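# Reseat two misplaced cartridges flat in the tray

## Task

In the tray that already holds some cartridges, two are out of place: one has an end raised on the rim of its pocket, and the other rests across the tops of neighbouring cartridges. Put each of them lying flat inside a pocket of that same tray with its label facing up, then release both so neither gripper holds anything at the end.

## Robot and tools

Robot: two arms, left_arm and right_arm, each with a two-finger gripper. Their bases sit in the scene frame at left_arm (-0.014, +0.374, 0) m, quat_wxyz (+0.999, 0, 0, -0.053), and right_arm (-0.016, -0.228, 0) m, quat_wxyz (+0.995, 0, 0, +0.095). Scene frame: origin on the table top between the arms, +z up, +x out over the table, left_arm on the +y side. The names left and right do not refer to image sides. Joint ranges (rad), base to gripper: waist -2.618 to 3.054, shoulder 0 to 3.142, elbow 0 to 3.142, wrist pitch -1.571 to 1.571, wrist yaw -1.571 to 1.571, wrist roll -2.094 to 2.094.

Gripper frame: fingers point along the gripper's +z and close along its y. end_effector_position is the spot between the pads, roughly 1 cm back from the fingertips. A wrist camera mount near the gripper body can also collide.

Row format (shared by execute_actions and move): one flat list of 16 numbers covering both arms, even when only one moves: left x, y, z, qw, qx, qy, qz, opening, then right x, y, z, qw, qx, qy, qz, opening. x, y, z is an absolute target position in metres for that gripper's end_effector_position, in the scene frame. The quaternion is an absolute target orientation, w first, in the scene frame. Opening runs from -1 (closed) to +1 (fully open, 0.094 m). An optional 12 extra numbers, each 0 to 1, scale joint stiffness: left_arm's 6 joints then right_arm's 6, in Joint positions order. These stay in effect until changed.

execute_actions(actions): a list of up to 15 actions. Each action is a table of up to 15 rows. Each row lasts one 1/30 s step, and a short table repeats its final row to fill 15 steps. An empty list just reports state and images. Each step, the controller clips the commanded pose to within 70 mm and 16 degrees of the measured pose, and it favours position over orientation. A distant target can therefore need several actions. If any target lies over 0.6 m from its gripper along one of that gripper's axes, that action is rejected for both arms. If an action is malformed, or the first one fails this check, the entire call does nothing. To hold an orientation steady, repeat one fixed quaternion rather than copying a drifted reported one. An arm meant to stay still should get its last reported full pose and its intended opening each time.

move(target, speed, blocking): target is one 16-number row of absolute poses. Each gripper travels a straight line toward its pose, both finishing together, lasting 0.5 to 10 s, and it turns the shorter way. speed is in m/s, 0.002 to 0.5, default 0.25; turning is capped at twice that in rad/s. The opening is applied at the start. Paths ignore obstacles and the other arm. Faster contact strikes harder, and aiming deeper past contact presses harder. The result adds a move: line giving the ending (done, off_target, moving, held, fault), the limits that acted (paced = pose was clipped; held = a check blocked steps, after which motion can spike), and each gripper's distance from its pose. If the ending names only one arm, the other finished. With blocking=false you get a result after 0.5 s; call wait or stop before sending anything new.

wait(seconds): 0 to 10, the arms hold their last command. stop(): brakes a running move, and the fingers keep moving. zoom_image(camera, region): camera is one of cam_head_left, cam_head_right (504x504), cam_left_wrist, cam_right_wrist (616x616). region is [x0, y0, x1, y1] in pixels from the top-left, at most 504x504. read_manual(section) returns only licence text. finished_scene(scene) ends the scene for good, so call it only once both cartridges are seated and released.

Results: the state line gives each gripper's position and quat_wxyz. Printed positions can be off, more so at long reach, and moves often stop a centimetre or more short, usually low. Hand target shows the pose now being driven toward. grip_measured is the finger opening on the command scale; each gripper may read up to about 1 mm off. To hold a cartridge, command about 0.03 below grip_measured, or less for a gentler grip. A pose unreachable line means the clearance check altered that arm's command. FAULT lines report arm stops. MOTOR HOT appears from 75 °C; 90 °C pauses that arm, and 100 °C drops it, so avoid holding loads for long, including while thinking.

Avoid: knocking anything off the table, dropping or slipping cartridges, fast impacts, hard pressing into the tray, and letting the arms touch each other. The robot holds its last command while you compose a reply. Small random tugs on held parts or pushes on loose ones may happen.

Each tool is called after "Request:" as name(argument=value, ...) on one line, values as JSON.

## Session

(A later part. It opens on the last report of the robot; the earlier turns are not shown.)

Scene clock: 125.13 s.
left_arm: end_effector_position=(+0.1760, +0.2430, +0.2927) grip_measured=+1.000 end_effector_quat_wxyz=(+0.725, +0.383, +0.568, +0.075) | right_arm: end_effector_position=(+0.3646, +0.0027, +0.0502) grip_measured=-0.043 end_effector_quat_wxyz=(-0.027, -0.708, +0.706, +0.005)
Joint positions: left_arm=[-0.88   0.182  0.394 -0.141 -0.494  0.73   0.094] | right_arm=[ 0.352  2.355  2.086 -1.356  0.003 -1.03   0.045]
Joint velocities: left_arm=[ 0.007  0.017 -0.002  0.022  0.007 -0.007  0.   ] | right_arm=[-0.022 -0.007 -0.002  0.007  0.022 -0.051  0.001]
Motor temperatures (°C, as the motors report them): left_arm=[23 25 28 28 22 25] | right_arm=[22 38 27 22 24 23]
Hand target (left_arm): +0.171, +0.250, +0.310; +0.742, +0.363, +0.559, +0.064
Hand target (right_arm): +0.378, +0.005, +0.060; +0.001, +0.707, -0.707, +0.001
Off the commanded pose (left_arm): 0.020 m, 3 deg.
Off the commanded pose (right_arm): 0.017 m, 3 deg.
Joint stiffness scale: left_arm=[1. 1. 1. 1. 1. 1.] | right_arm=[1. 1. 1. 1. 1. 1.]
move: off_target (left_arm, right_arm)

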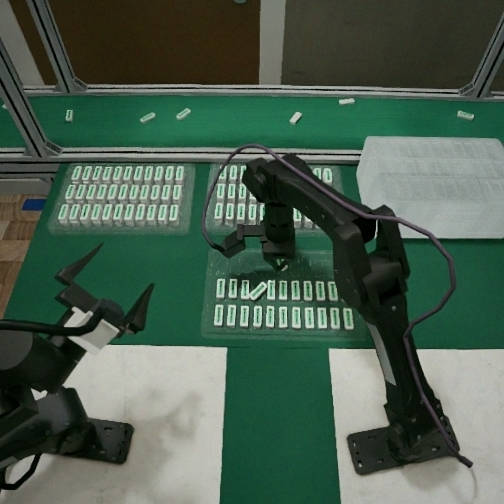

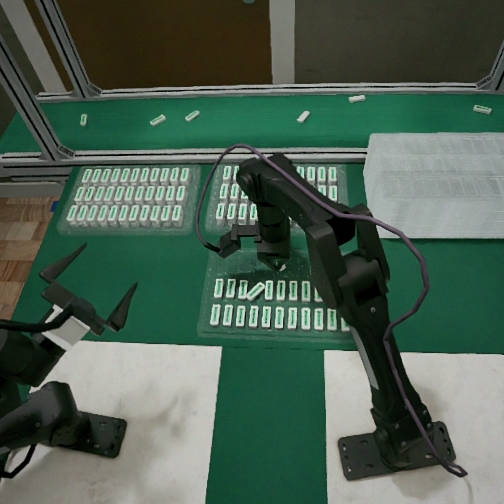

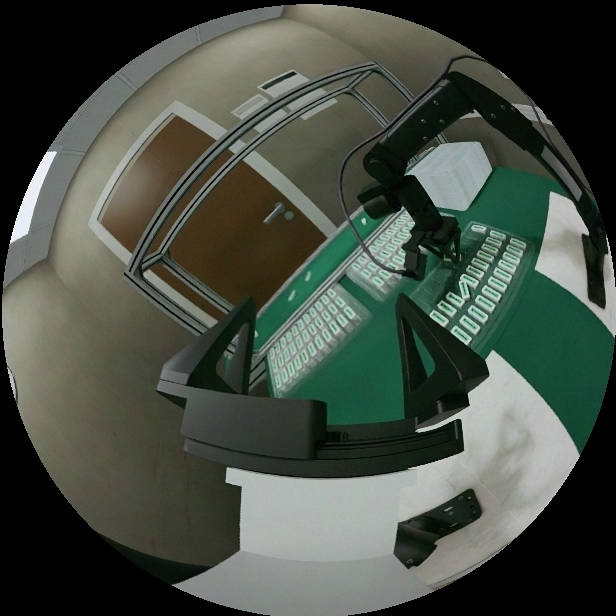

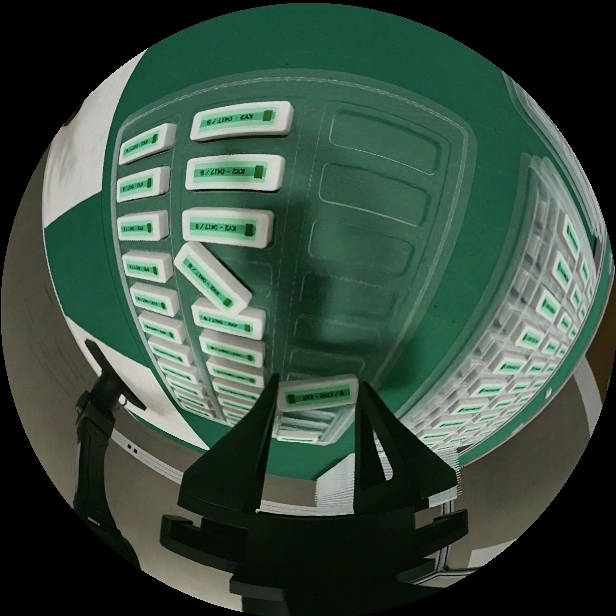

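Request:
move(target=[0.17,0.25,0.31,0.742,0.363,0.559,0.064,1, 0.384,0.005,0.04,0,0.707,-0.707,0,-0.3], speed=0.03)

Request:
move(target=[0.17,0.25,0.31,0.742,0.363,0.559,0.064,1, 0.384,0.005,0.04,0,0.707,-0.707,0,0.2])

Request:
move(target=[0.17,0.25,0.31,0.742,0.363,0.559,0.064,1, 0.384,-0.02,0.1,0,0.707,-0.707,0,0.2], speed=0.06)

Scene clock: 133.10 s.
left_arm: end_effector_position=(+0.1760, +0.2430, +0.2927) grip_measured=+1.000 end_effector_quat_wxyz=(+0.725, +0.383, +0.568, +0.075) | right_arm: end_effector_position=(+0.3750, +0.0090, +0.0378) grip_measured=-0.043 end_effector_quat_wxyz=(-0.012, -0.711, +0.703, +0.001)
Joint positions: left_arm=[-0.88   0.182  0.394 -0.141 -0.494  0.73   0.094] | right_arm=[ 0.352  2.382  2.086 -1.299  0.003 -1.04   0.045]
Joint velocities: left_arm=[-0.012 -0.017 -0.012  0.007 -0.007 -0.022  0.   ] | right_arm=[ 0.012  0.007 -0.002  0.037 -0.066 -0.022 -0.001]
Motor temperatures (°C, as the motors report them): left_arm=[23 25 28 28 22 25] | right_arm=[22 38 27 22 24 23]
Hand target (left_arm): +0.171, +0.250, +0.310; +0.742, +0.363, +0.559, +0.064
Hand target (right_arm): +0.384, +0.005, +0.040; +0.000, +0.707, -0.707, -0.000
Off the commanded pose (left_arm): 0.020 m, 3 deg.
Off the commanded pose (right_arm): 0.010 m, 2 deg.
Joint stiffness scale: left_arm=[1. 1. 1. 1. 1. 1.] | right_arm=[1. 1. 1. 1. 1. 1.]
move: off_target (left_arm)

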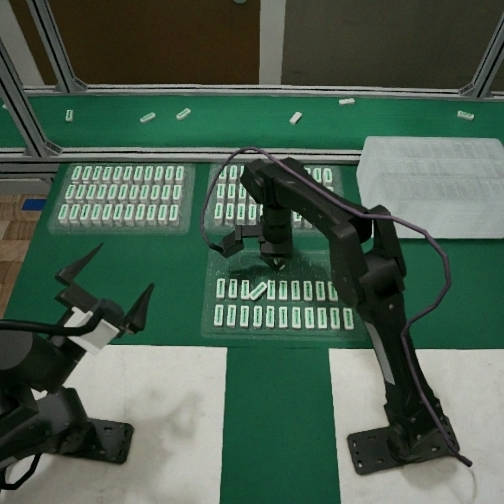

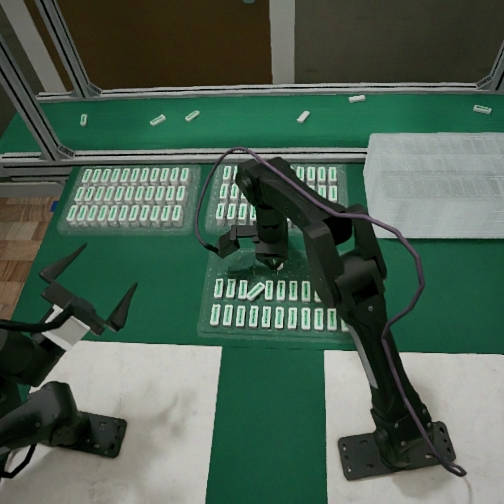

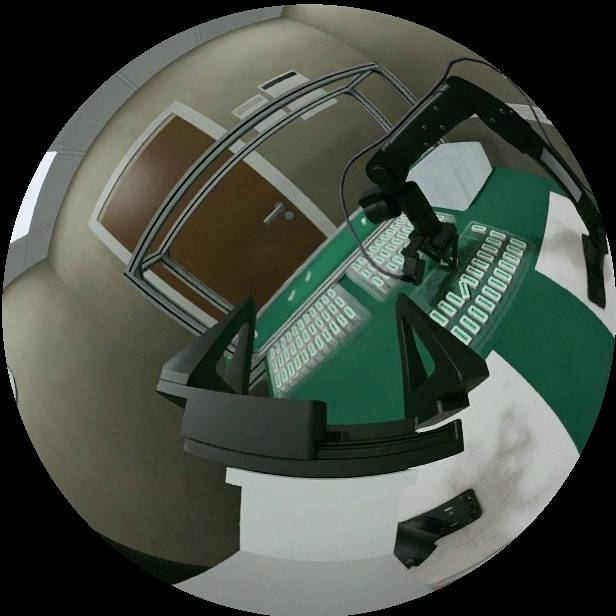

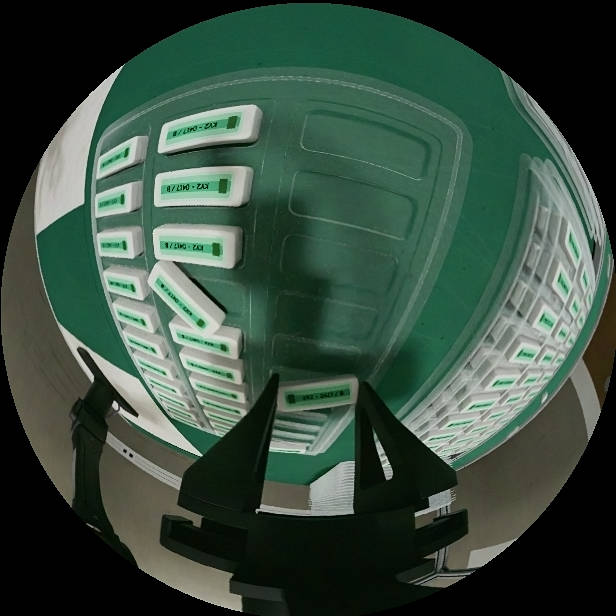

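Scene clock: 133.80 s.
left_arm: end_effector_position=(+0.1760, +0.2430, +0.2927) grip_measured=+1.000 end_effector_quat_wxyz=(+0.725, +0.383, +0.568, +0.075) | right_arm: end_effector_position=(+0.3753, +0.0092, +0.0378) grip_measured=+0.198 end_effector_quat_wxyz=(-0.012, -0.712, +0.702, +0.001)
Joint positions: left_arm=[-0.88   0.182  0.394 -0.141 -0.494  0.73   0.094] | right_arm=[ 0.352  2.382  2.086 -1.297  0.003 -1.041  0.056]
Joint velocities: left_arm=[-0.007  0.007 -0.002  0.007  0.051 -0.051  0.   ] | right_arm=[-0.027  0.002 -0.002 -0.022  0.022  0.095 -0.   ]
Motor temperatures (°C, as the motors report them): left_arm=[23 25 28 28 22 25] | right_arm=[22 38 27 22 24 23]
Hand target (left_arm): +0.171, +0.250, +0.310; +0.742, +0.363, +0.559, +0.064
Hand target (right_arm): +0.384, +0.005, +0.040; +0.000, +0.707, -0.707, -0.000
Off the commanded pose (left_arm): 0.020 m, 3 deg.
Off the commanded pose (right_arm): 0.010 m, 2 deg.
Joint stiffness scale: left_arm=[1. 1. 1. 1. 1. 1.] | right_arm=[1. 1. 1. 1. 1. 1.]
move: off_target (left_arm)

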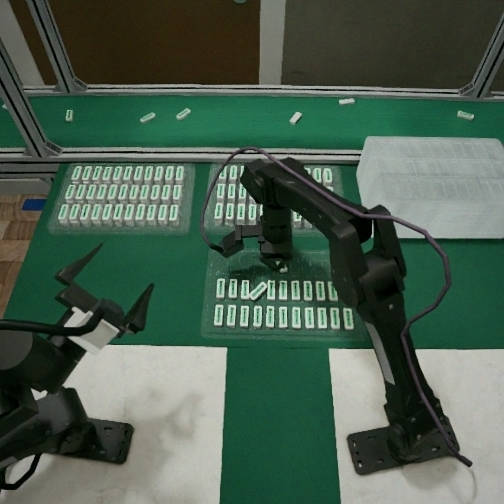

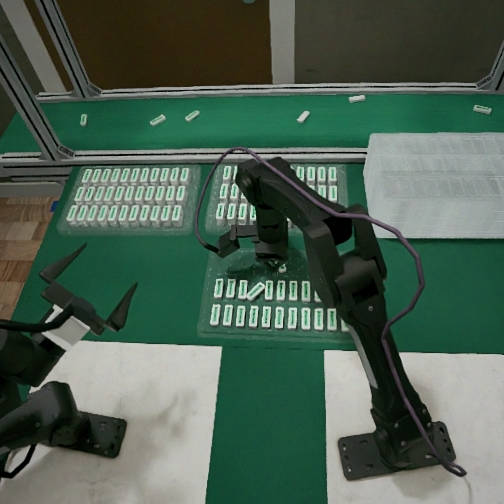

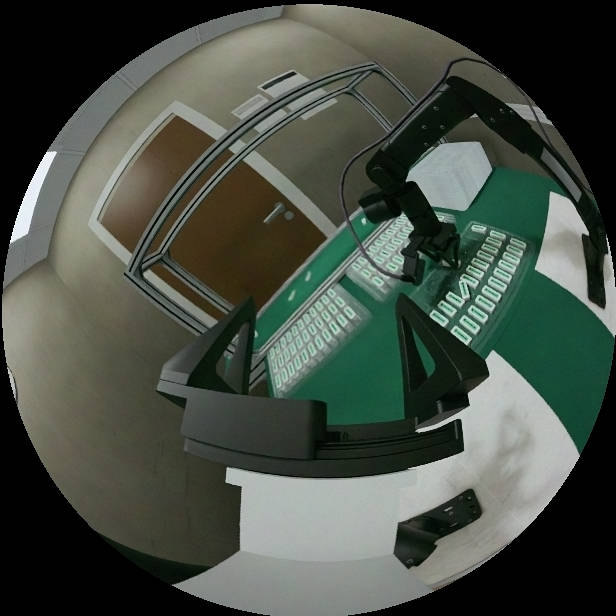

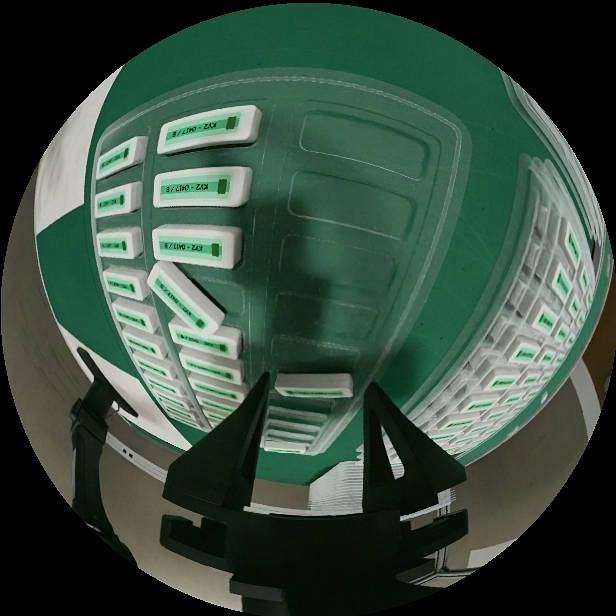

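Scene clock: 135.43 s.
left_arm: end_effector_position=(+0.1760, +0.2430, +0.2927) grip_measured=+1.000 end_effector_quat_wxyz=(+0.725, +0.383, +0.568, +0.075) | right_arm: end_effector_position=(+0.3788, -0.0178, +0.0794) grip_measured=+0.198 end_effector_quat_wxyz=(-0.019, -0.709, +0.705, +0.004)
Joint positions: left_arm=[-0.88   0.182  0.394 -0.141 -0.494  0.73   0.094] | right_arm=[ 0.297  2.352  2.197 -1.455  0.003 -1.088  0.056]
Joint velocities: left_arm=[-0.007  0.007 -0.017 -0.081  0.022  0.007  0.   ] | right_arm=[ 0.007 -0.007 -0.022 -0.066  0.037  0.007 -0.001]
Motor temperatures (°C, as the motors report them): left_arm=[23 25 28 28 22 25] | right_arm=[22 38 27 22 24 23]
Hand target (left_arm): +0.171, +0.250, +0.310; +0.742, +0.363, +0.559, +0.064
Hand target (right_arm): +0.383, -0.021, +0.100; +0.000, +0.707, -0.707, +0.000
Off the commanded pose (left_arm): 0.020 m, 3 deg.
Off the commanded pose (right_arm): 0.021 m, 2 deg.
Joint stiffness scale: left_arm=[1. 1. 1. 1. 1. 1.] | right_arm=[1. 1. 1. 1. 1. 1.]
move: off_target (left_arm, right_arm)

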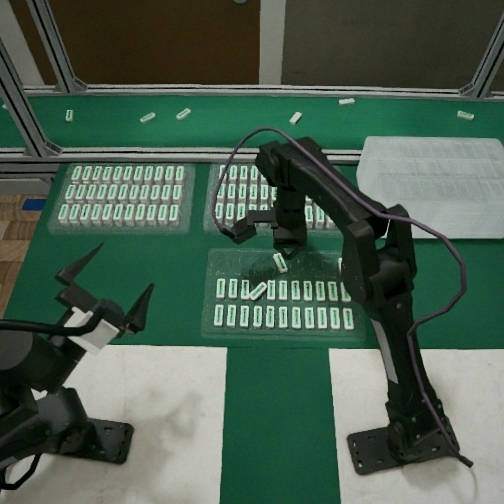

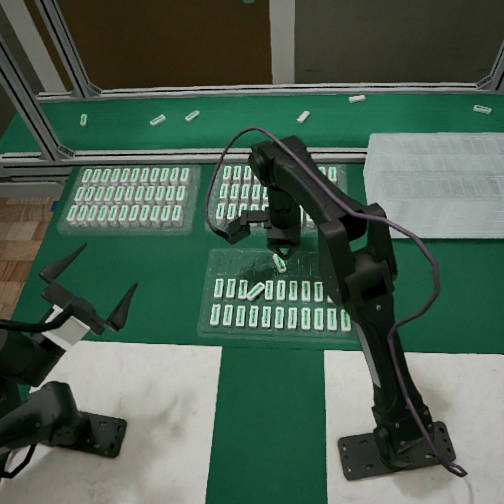

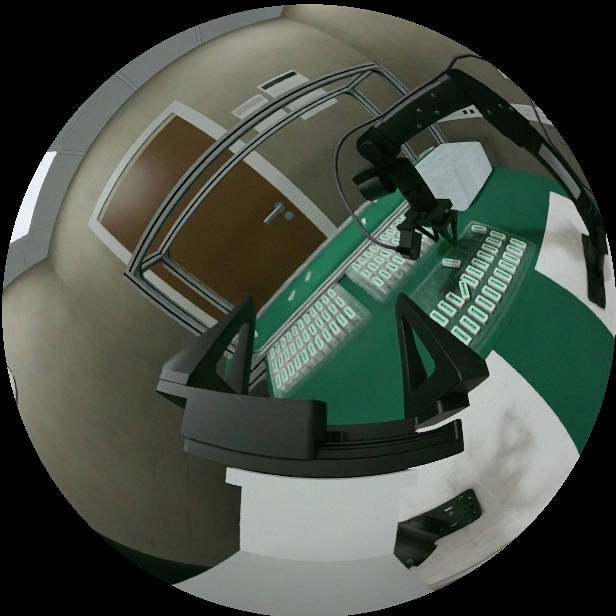

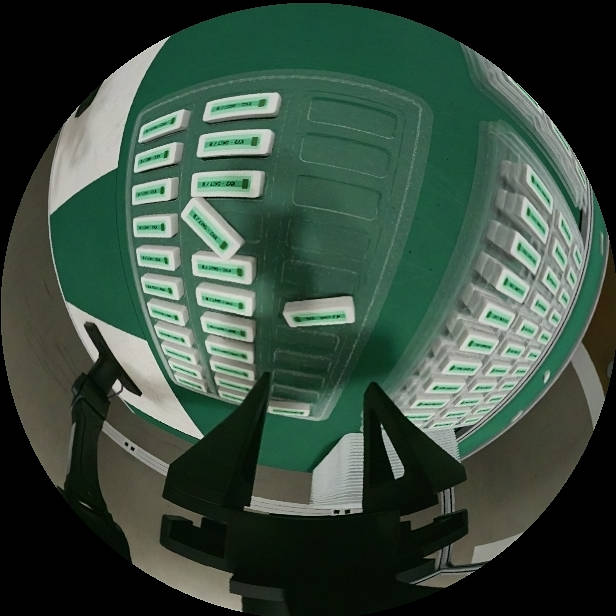

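Request:
move(target=[0.17,0.25,0.31,0.742,0.363,0.559,0.064,1, 0.382,0.004,0.06,0,0,1,0,0], speed=0.15)

Request:
move(target=[0.17,0.25,0.31,0.742,0.363,0.559,0.064,1, 0.382,0.004,0.032,0,0,1,0,0], speed=0.04)

Request:
zoom_image(camera="cam_right_wrist", region=[150, 150, 480, 450])

Scene clock: 150.43 s.
left_arm: end_effector_position=(+0.1760, +0.2430, +0.2927) grip_measured=+1.000 end_effector_quat_wxyz=(+0.725, +0.383, +0.568, +0.075) | right_arm: end_effector_position=(+0.3845, -0.0043, +0.0640) grip_measured=+0.002 end_effector_quat_wxyz=(-0.002, +0.005, +1.000, -0.002)
Joint positions: left_arm=[-0.88   0.182  0.394 -0.141 -0.494  0.73   0.094] | right_arm=[ 0.316  2.364  2.158 -1.371  0.001  0.517  0.047]
Joint velocities: left_arm=[-0.002 -0.002 -0.007  0.007  0.022 -0.066  0.   ] | right_arm=[-0.007  0.007 -0.007 -0.066 -0.051  0.037  0.   ]
Motor temperatures (°C, as the motors report them): left_arm=[23 25 29 29 22 25] | right_arm=[22 39 27 22 24 23]
Hand target (left_arm): +0.171, +0.250, +0.310; +0.742, +0.363, +0.559, +0.064
Hand target (right_arm): +0.382, +0.004, +0.060; -0.001, -0.000, +1.000, +0.000
Off the commanded pose (left_arm): 0.020 m, 3 deg.
Off the commanded pose (right_arm): 0.010 m, 1 deg.
Joint stiffness scale: left_arm=[1. 1. 1. 1. 1. 1.] | right_arm=[1. 1. 1. 1. 1. 1.]
move: off_target (left_arm)

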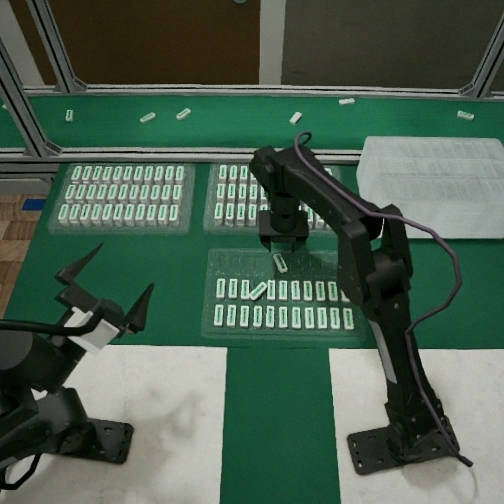

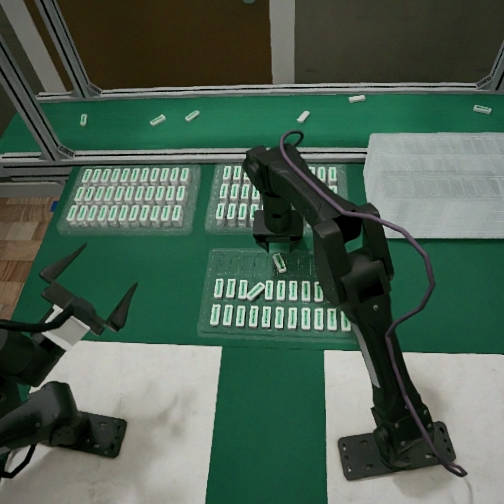

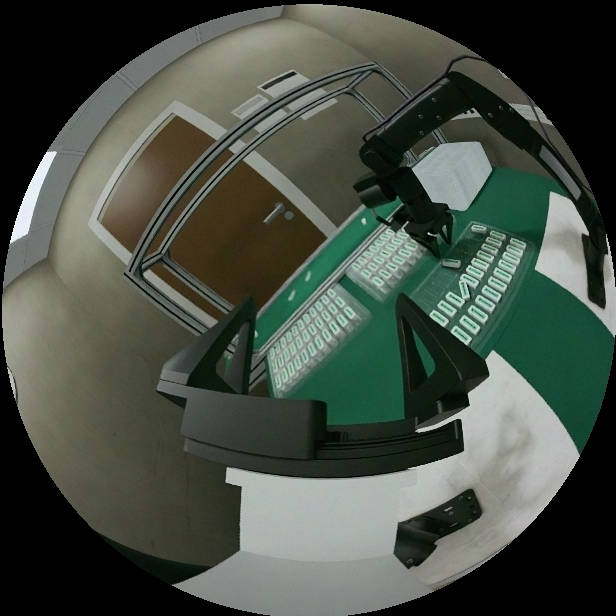

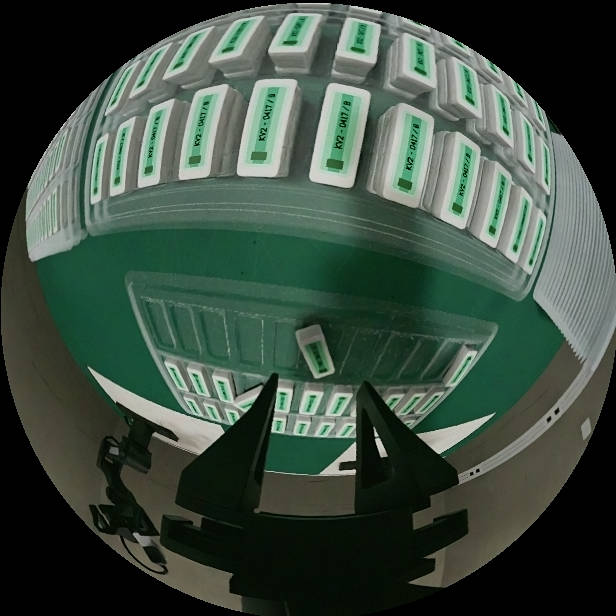

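Scene clock: 151.67 s.
left_arm: end_effector_position=(+0.1760, +0.2430, +0.2927) grip_measured=+1.000 end_effector_quat_wxyz=(+0.725, +0.383, +0.568, +0.075) | right_arm: end_effector_position=(+0.3839, -0.0046, +0.0319) grip_measured=+0.002 end_effector_quat_wxyz=(-0.007, +0.006, +1.000, -0.004)
Joint positions: left_arm=[-0.88   0.182  0.394 -0.141 -0.494  0.73   0.094] | right_arm=[ 0.316  2.379  2.056 -1.265  0.001  0.52   0.047]
Joint velocities: left_arm=[ 0.002  0.012  0.002 -0.081 -0.007 -0.007  0.   ] | right_arm=[ 0.002 -0.017 -0.007  0.022  0.007 -0.022 -0.001]
Motor temperatures (°C, as the motors report them): left_arm=[23 25 29 29 22 25] | right_arm=[22 38 27 22 24 23]
Hand target (left_arm): +0.171, +0.250, +0.310; +0.742, +0.363, +0.559, +0.064
Hand target (right_arm): +0.382, +0.004, +0.032; +0.000, -0.000, +1.000, +0.000
Off the commanded pose (left_arm): 0.020 m, 3 deg.
Off the commanded pose (right_arm): 0.009 m, 1 deg.
Joint stiffness scale: left_arm=[1. 1. 1. 1. 1. 1.] | right_arm=[1. 1. 1. 1. 1. 1.]
move: off_target (left_arm)

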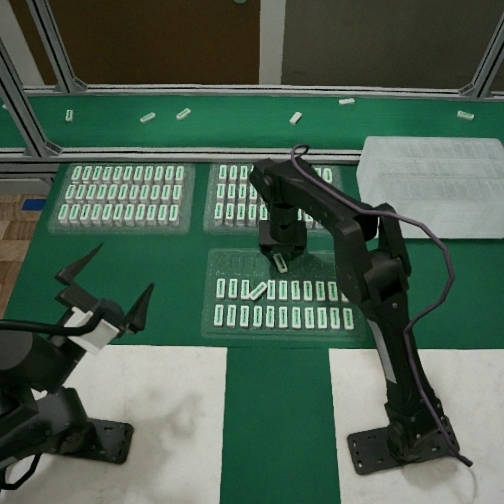

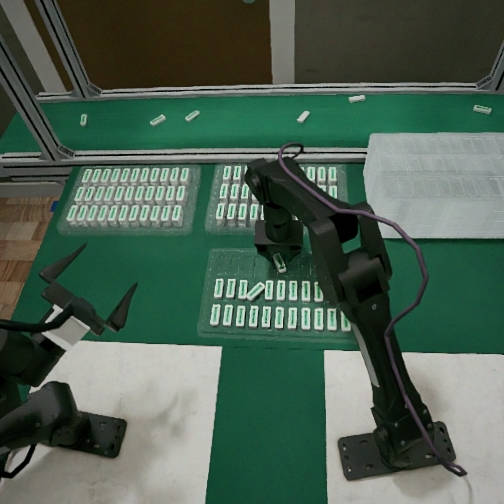

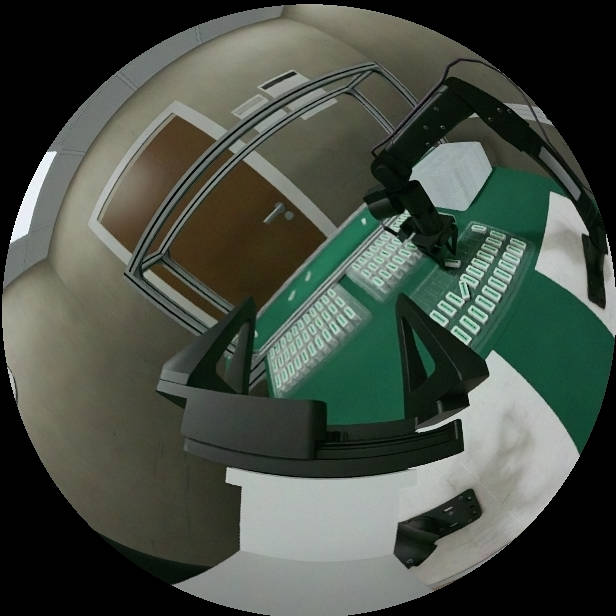

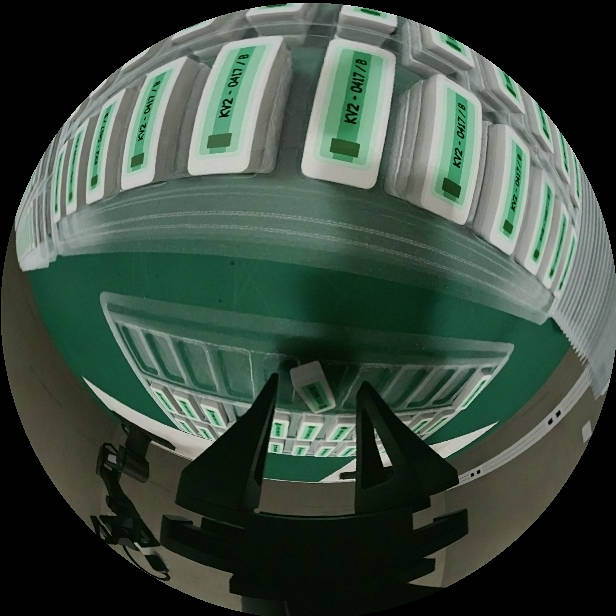

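Region (150, 150, 480, 450) of cam_right_wrist's 616x616 image, scaled by 1.527, with more detail than that image has; it fills the top 458 rows of this view, and the rest is white.

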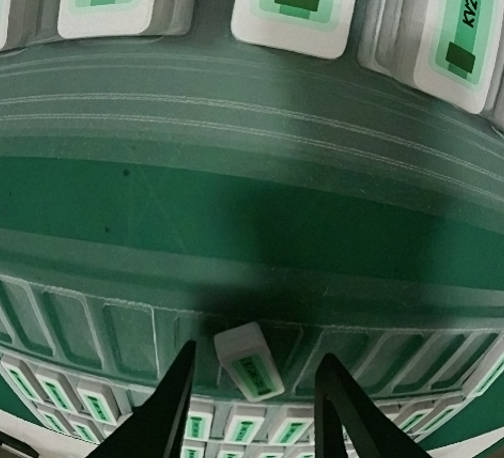

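Request:
move(target=[0.17,0.25,0.31,0.742,0.363,0.559,0.064,1, 0.376,0.002,0.028,0,0,1,0,0], speed=0.03)

Request:
move(target=[0.17,0.25,0.31,0.742,0.363,0.559,0.064,1, 0.376,0.002,0.028,0,0,1,0,-0.72])

Request:
zoom_image(camera="cam_right_wrist", region=[150, 250, 480, 450])

Scene clock: 160.80 s.
left_arm: end_effector_position=(+0.1760, +0.2430, +0.2927) grip_measured=+1.000 end_effector_quat_wxyz=(+0.725, +0.383, +0.568, +0.075) | right_arm: end_effector_position=(+0.3774, -0.0074, +0.0215) grip_measured=+0.002 end_effector_quat_wxyz=(-0.013, +0.007, +1.000, -0.008)
Joint positions: left_arm=[-0.88   0.182  0.394 -0.141 -0.494  0.73   0.094] | right_arm=[ 0.318  2.368  1.996 -1.23   0.001  0.523  0.047]
Joint velocities: left_arm=[-0.002 -0.017  0.007 -0.066 -0.007 -0.066  0.   ] | right_arm=[-0.032 -0.017 -0.012  0.022 -0.051  0.051 -0.   ]
Motor temperatures (°C, as the motors report them): left_arm=[23 25 29 29 22 25] | right_arm=[22 39 27 22 24 23]
Hand target (left_arm): +0.171, +0.250, +0.310; +0.742, +0.363, +0.559, +0.064
Hand target (right_arm): +0.376, +0.002, +0.028; -0.001, +0.000, +1.000, +0.000
Off the commanded pose (left_arm): 0.020 m, 3 deg.
Off the commanded pose (right_arm): 0.011 m, 2 deg.
Joint stiffness scale: left_arm=[1. 1. 1. 1. 1. 1.] | right_arm=[1. 1. 1. 1. 1. 1.]
move: off_target (left_arm, right_arm)

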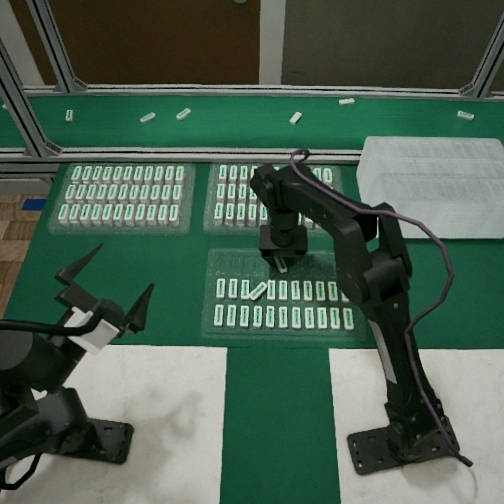

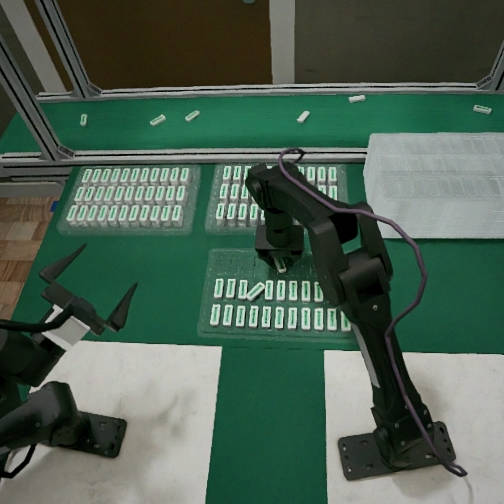

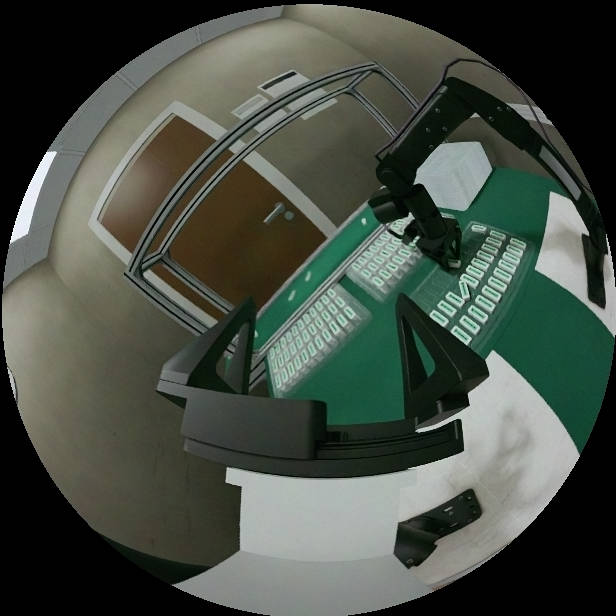

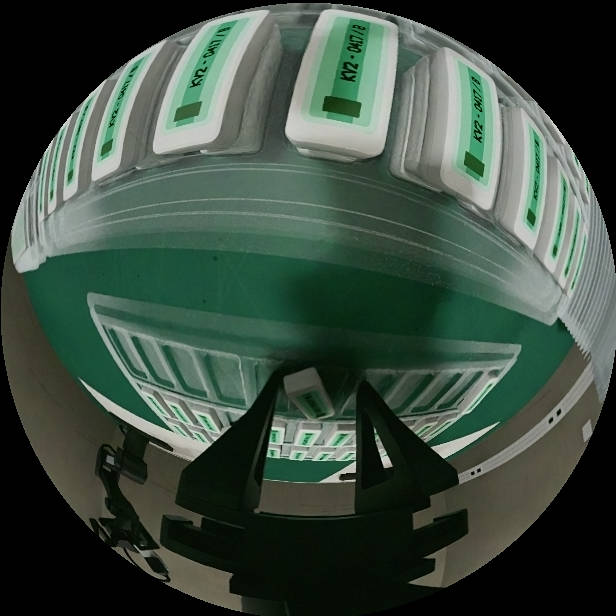

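Scene clock: 161.50 s.
left_arm: end_effector_position=(+0.1760, +0.2430, +0.2927) grip_measured=+1.000 end_effector_quat_wxyz=(+0.725, +0.383, +0.568, +0.075) | right_arm: end_effector_position=(+0.3776, -0.0078, +0.0215) grip_measured=-0.298 end_effector_quat_wxyz=(-0.013, +0.007, +1.000, -0.009)
Joint positions: left_arm=[-0.88   0.182  0.394 -0.141 -0.494  0.73   0.094] | right_arm=[ 0.318  2.368  1.996 -1.23   0.004  0.523  0.033]
Joint velocities: left_arm=[ 0.002 -0.017  0.002  0.022  0.022 -0.066  0.   ] | right_arm=[-0.012 -0.012  0.002 -0.022 -0.051  0.051  0.001]
Motor temperatures (°C, as the motors report them): left_arm=[23 25 29 29 22 25] | right_arm=[22 39 27 22 24 23]
Hand target (left_arm): +0.171, +0.250, +0.310; +0.742, +0.363, +0.559, +0.064
Hand target (right_arm): +0.376, +0.002, +0.028; -0.001, +0.000, +1.000, +0.000
Off the commanded pose (left_arm): 0.020 m, 3 deg.
Off the commanded pose (right_arm): 0.012 m, 2 deg.
Joint stiffness scale: left_arm=[1. 1. 1. 1. 1. 1.] | right_arm=[1. 1. 1. 1. 1. 1.]
move: off_target (left_arm, right_arm)

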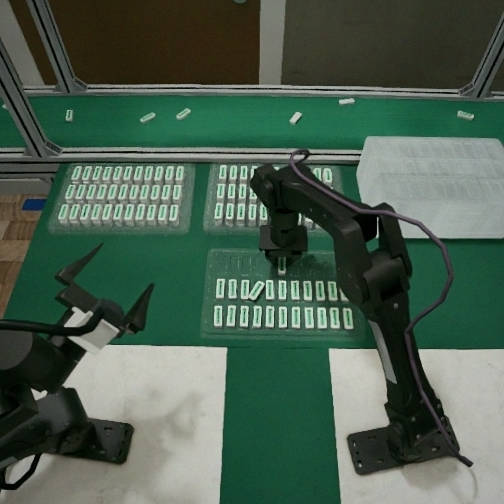

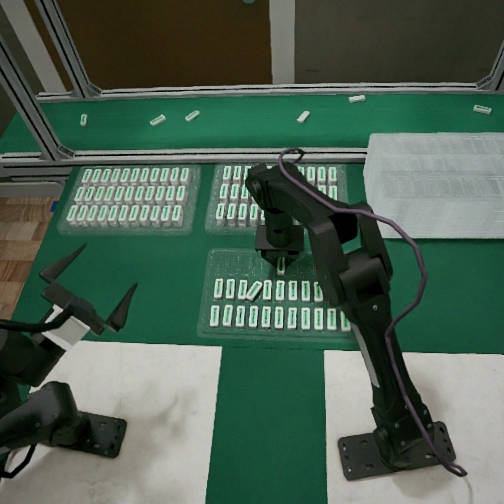

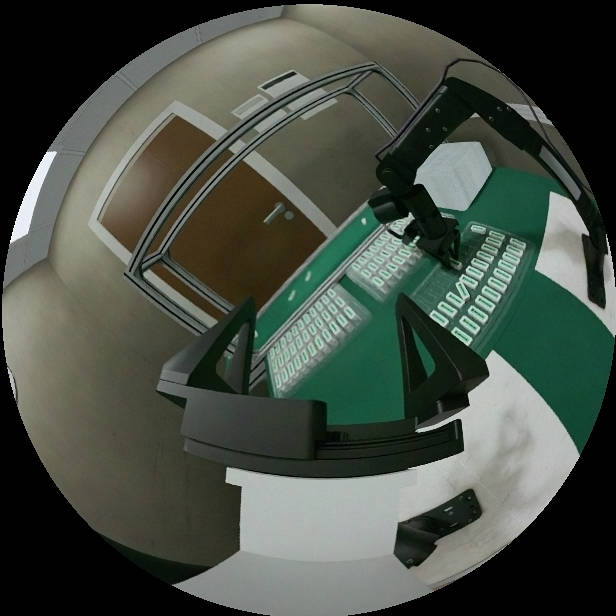

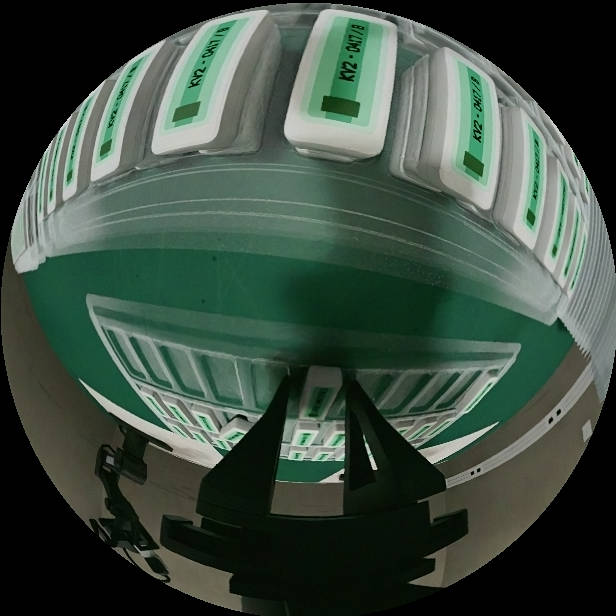

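Region (150, 250, 480, 450) of cam_right_wrist's 616x616 image, scaled by 1.527, with more detail than that image has; it fills the top 305 rows of this view, and the rest is white.

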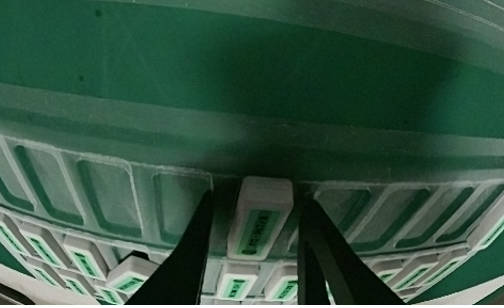

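Request:
move(target=[0.17,0.25,0.31,0.742,0.363,0.559,0.064,1, 0.378,-0.008,0.03,0,0,1,0,0.1], speed=0.05)

Request:
move(target=[0.17,0.25,0.31,0.742,0.363,0.559,0.064,1, 0.30,-0.008,0.16,0,0,1,0,0.1])

Scene clock: 190.70 s.
left_arm: end_effector_position=(+0.1760, +0.2430, +0.2927) grip_measured=+1.000 end_effector_quat_wxyz=(+0.725, +0.383, +0.568, +0.075) | right_arm: end_effector_position=(+0.3771, -0.0084, +0.0217) grip_measured=+0.098 end_effector_quat_wxyz=(-0.009, +0.002, +1.000, -0.008)
Joint positions: left_arm=[-0.88   0.182  0.394 -0.141 -0.494  0.73   0.094] | right_arm=[ 0.318  2.355  1.975 -1.214  0.005  0.514  0.052]
Joint velocities: left_arm=[-0.002 -0.002  0.007  0.022 -0.022 -0.022  0.   ] | right_arm=[-0.012 -0.022 -0.002 -0.037 -0.022 -0.007  0.001]
Motor temperatures (°C, as the motors report them): left_arm=[23 25 29 30 22 25] | right_arm=[22 40 26 22 24 23]
Hand target (left_arm): +0.171, +0.250, +0.310; +0.742, +0.363, +0.559, +0.064
Hand target (right_arm): +0.378, -0.008, +0.030; -0.000, +0.000, +1.000, +0.000
Off the commanded pose (left_arm): 0.020 m, 3 deg.
Off the commanded pose (right_arm): 0.008 m, 1 deg.
Joint stiffness scale: left_arm=[1. 1. 1. 1. 1. 1.] | right_arm=[1. 1. 1. 1. 1. 1.]
move: off_target (left_arm)

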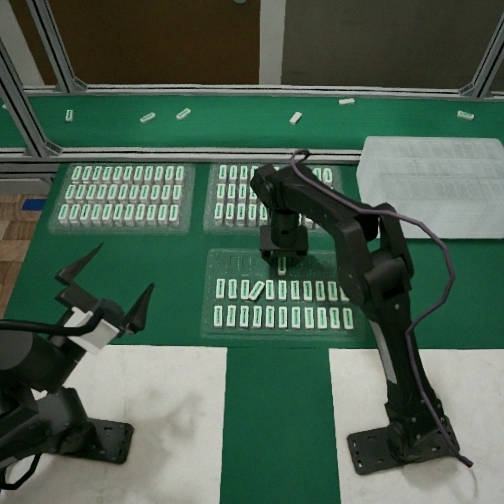

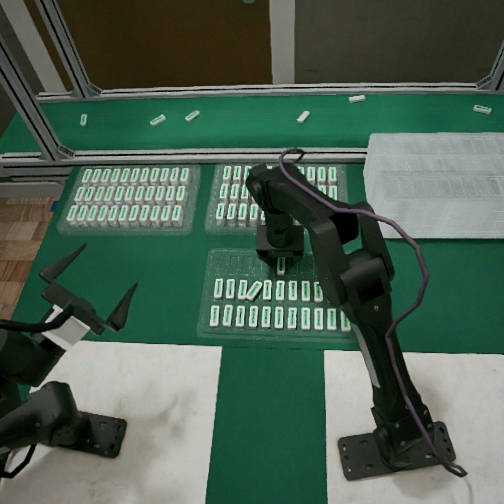

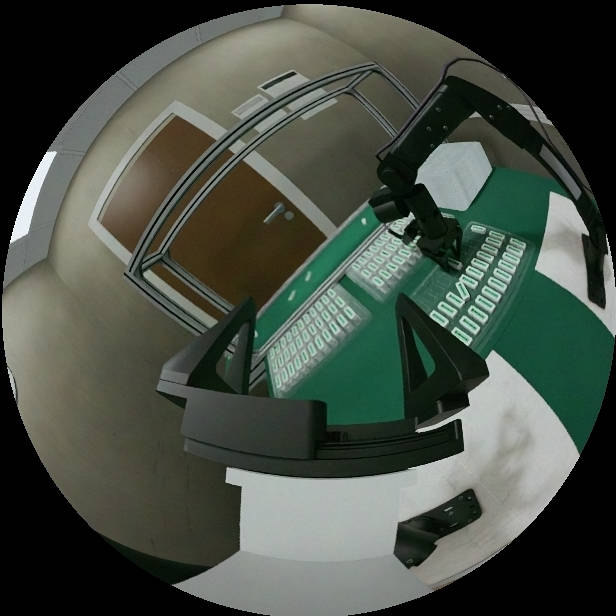

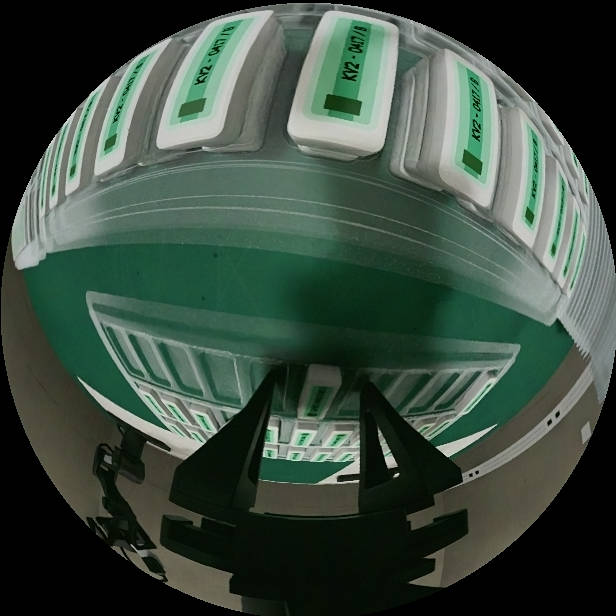

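Scene clock: 191.97 s.
left_arm: end_effector_position=(+0.1760, +0.2430, +0.2927) grip_measured=+1.000 end_effector_quat_wxyz=(+0.725, +0.383, +0.568, +0.075) | right_arm: end_effector_position=(+0.3001, -0.0135, +0.1472) grip_measured=+0.098 end_effector_quat_wxyz=(-0.010, +0.002, +1.000, -0.008)
Joint positions: left_arm=[-0.88   0.182  0.394 -0.141 -0.494  0.73   0.094] | right_arm=[ 0.403  2.04   1.965 -1.521  0.003  0.598  0.052]
Joint velocities: left_arm=[-0.007 -0.007 -0.007  0.007  0.007 -0.007  0.   ] | right_arm=[ 0.007  0.017 -0.007 -0.037 -0.007  0.007  0.   ]
Motor temperatures (°C, as the motors report them): left_arm=[23 25 29 30 22 25] | right_arm=[22 40 26 22 24 23]
Hand target (left_arm): +0.171, +0.250, +0.310; +0.742, +0.363, +0.559, +0.064
Hand target (right_arm): +0.298, -0.010, +0.159; -0.000, -0.000, +1.000, +0.001
Off the commanded pose (left_arm): 0.020 m, 3 deg.
Off the commanded pose (right_arm): 0.014 m, 1 deg.
Joint stiffness scale: left_arm=[1. 1. 1. 1. 1. 1.] | right_arm=[1. 1. 1. 1. 1. 1.]
move: off_target (left_arm, right_arm)

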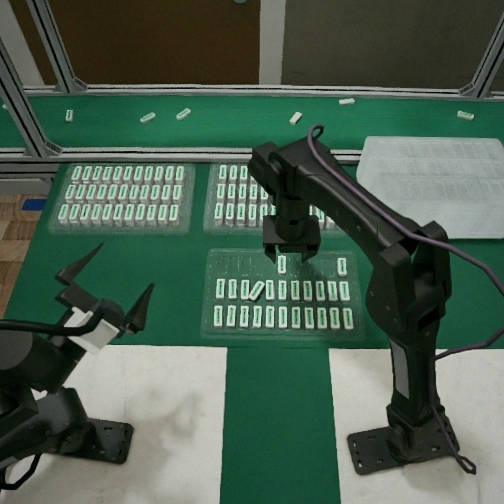

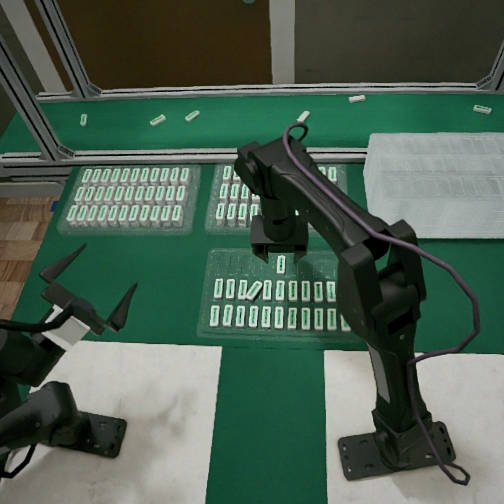

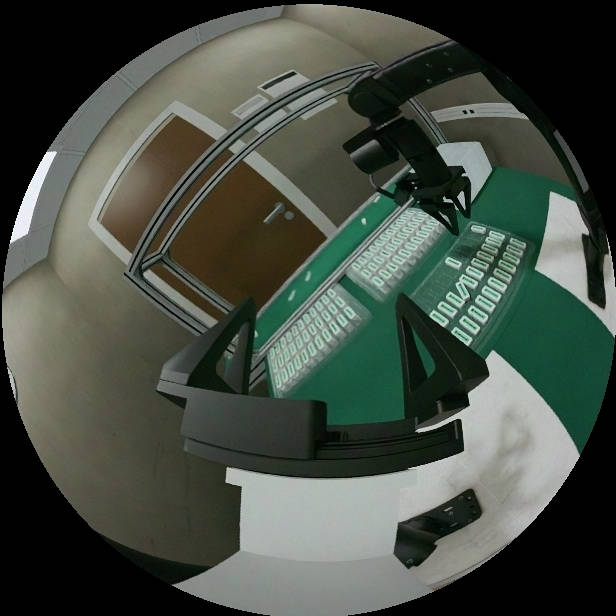

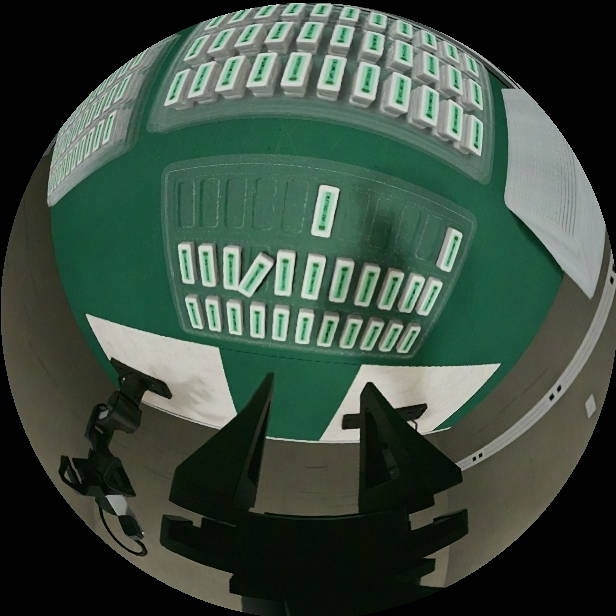

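Request:
zoom_image(camera="cam_right_wrist", region=[150,150,490,370])

Region (150, 150, 490, 370) of cam_right_wrist's 616x616 image, scaled by 1.482, with more detail than that image has; it fills the top 326 rows of this view, and the rest is white.

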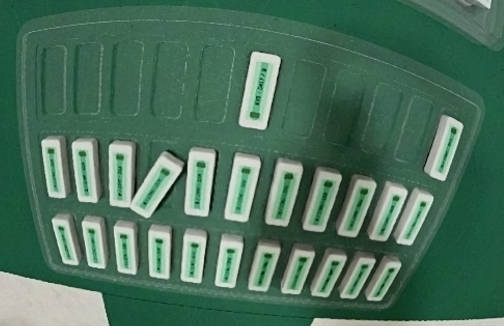

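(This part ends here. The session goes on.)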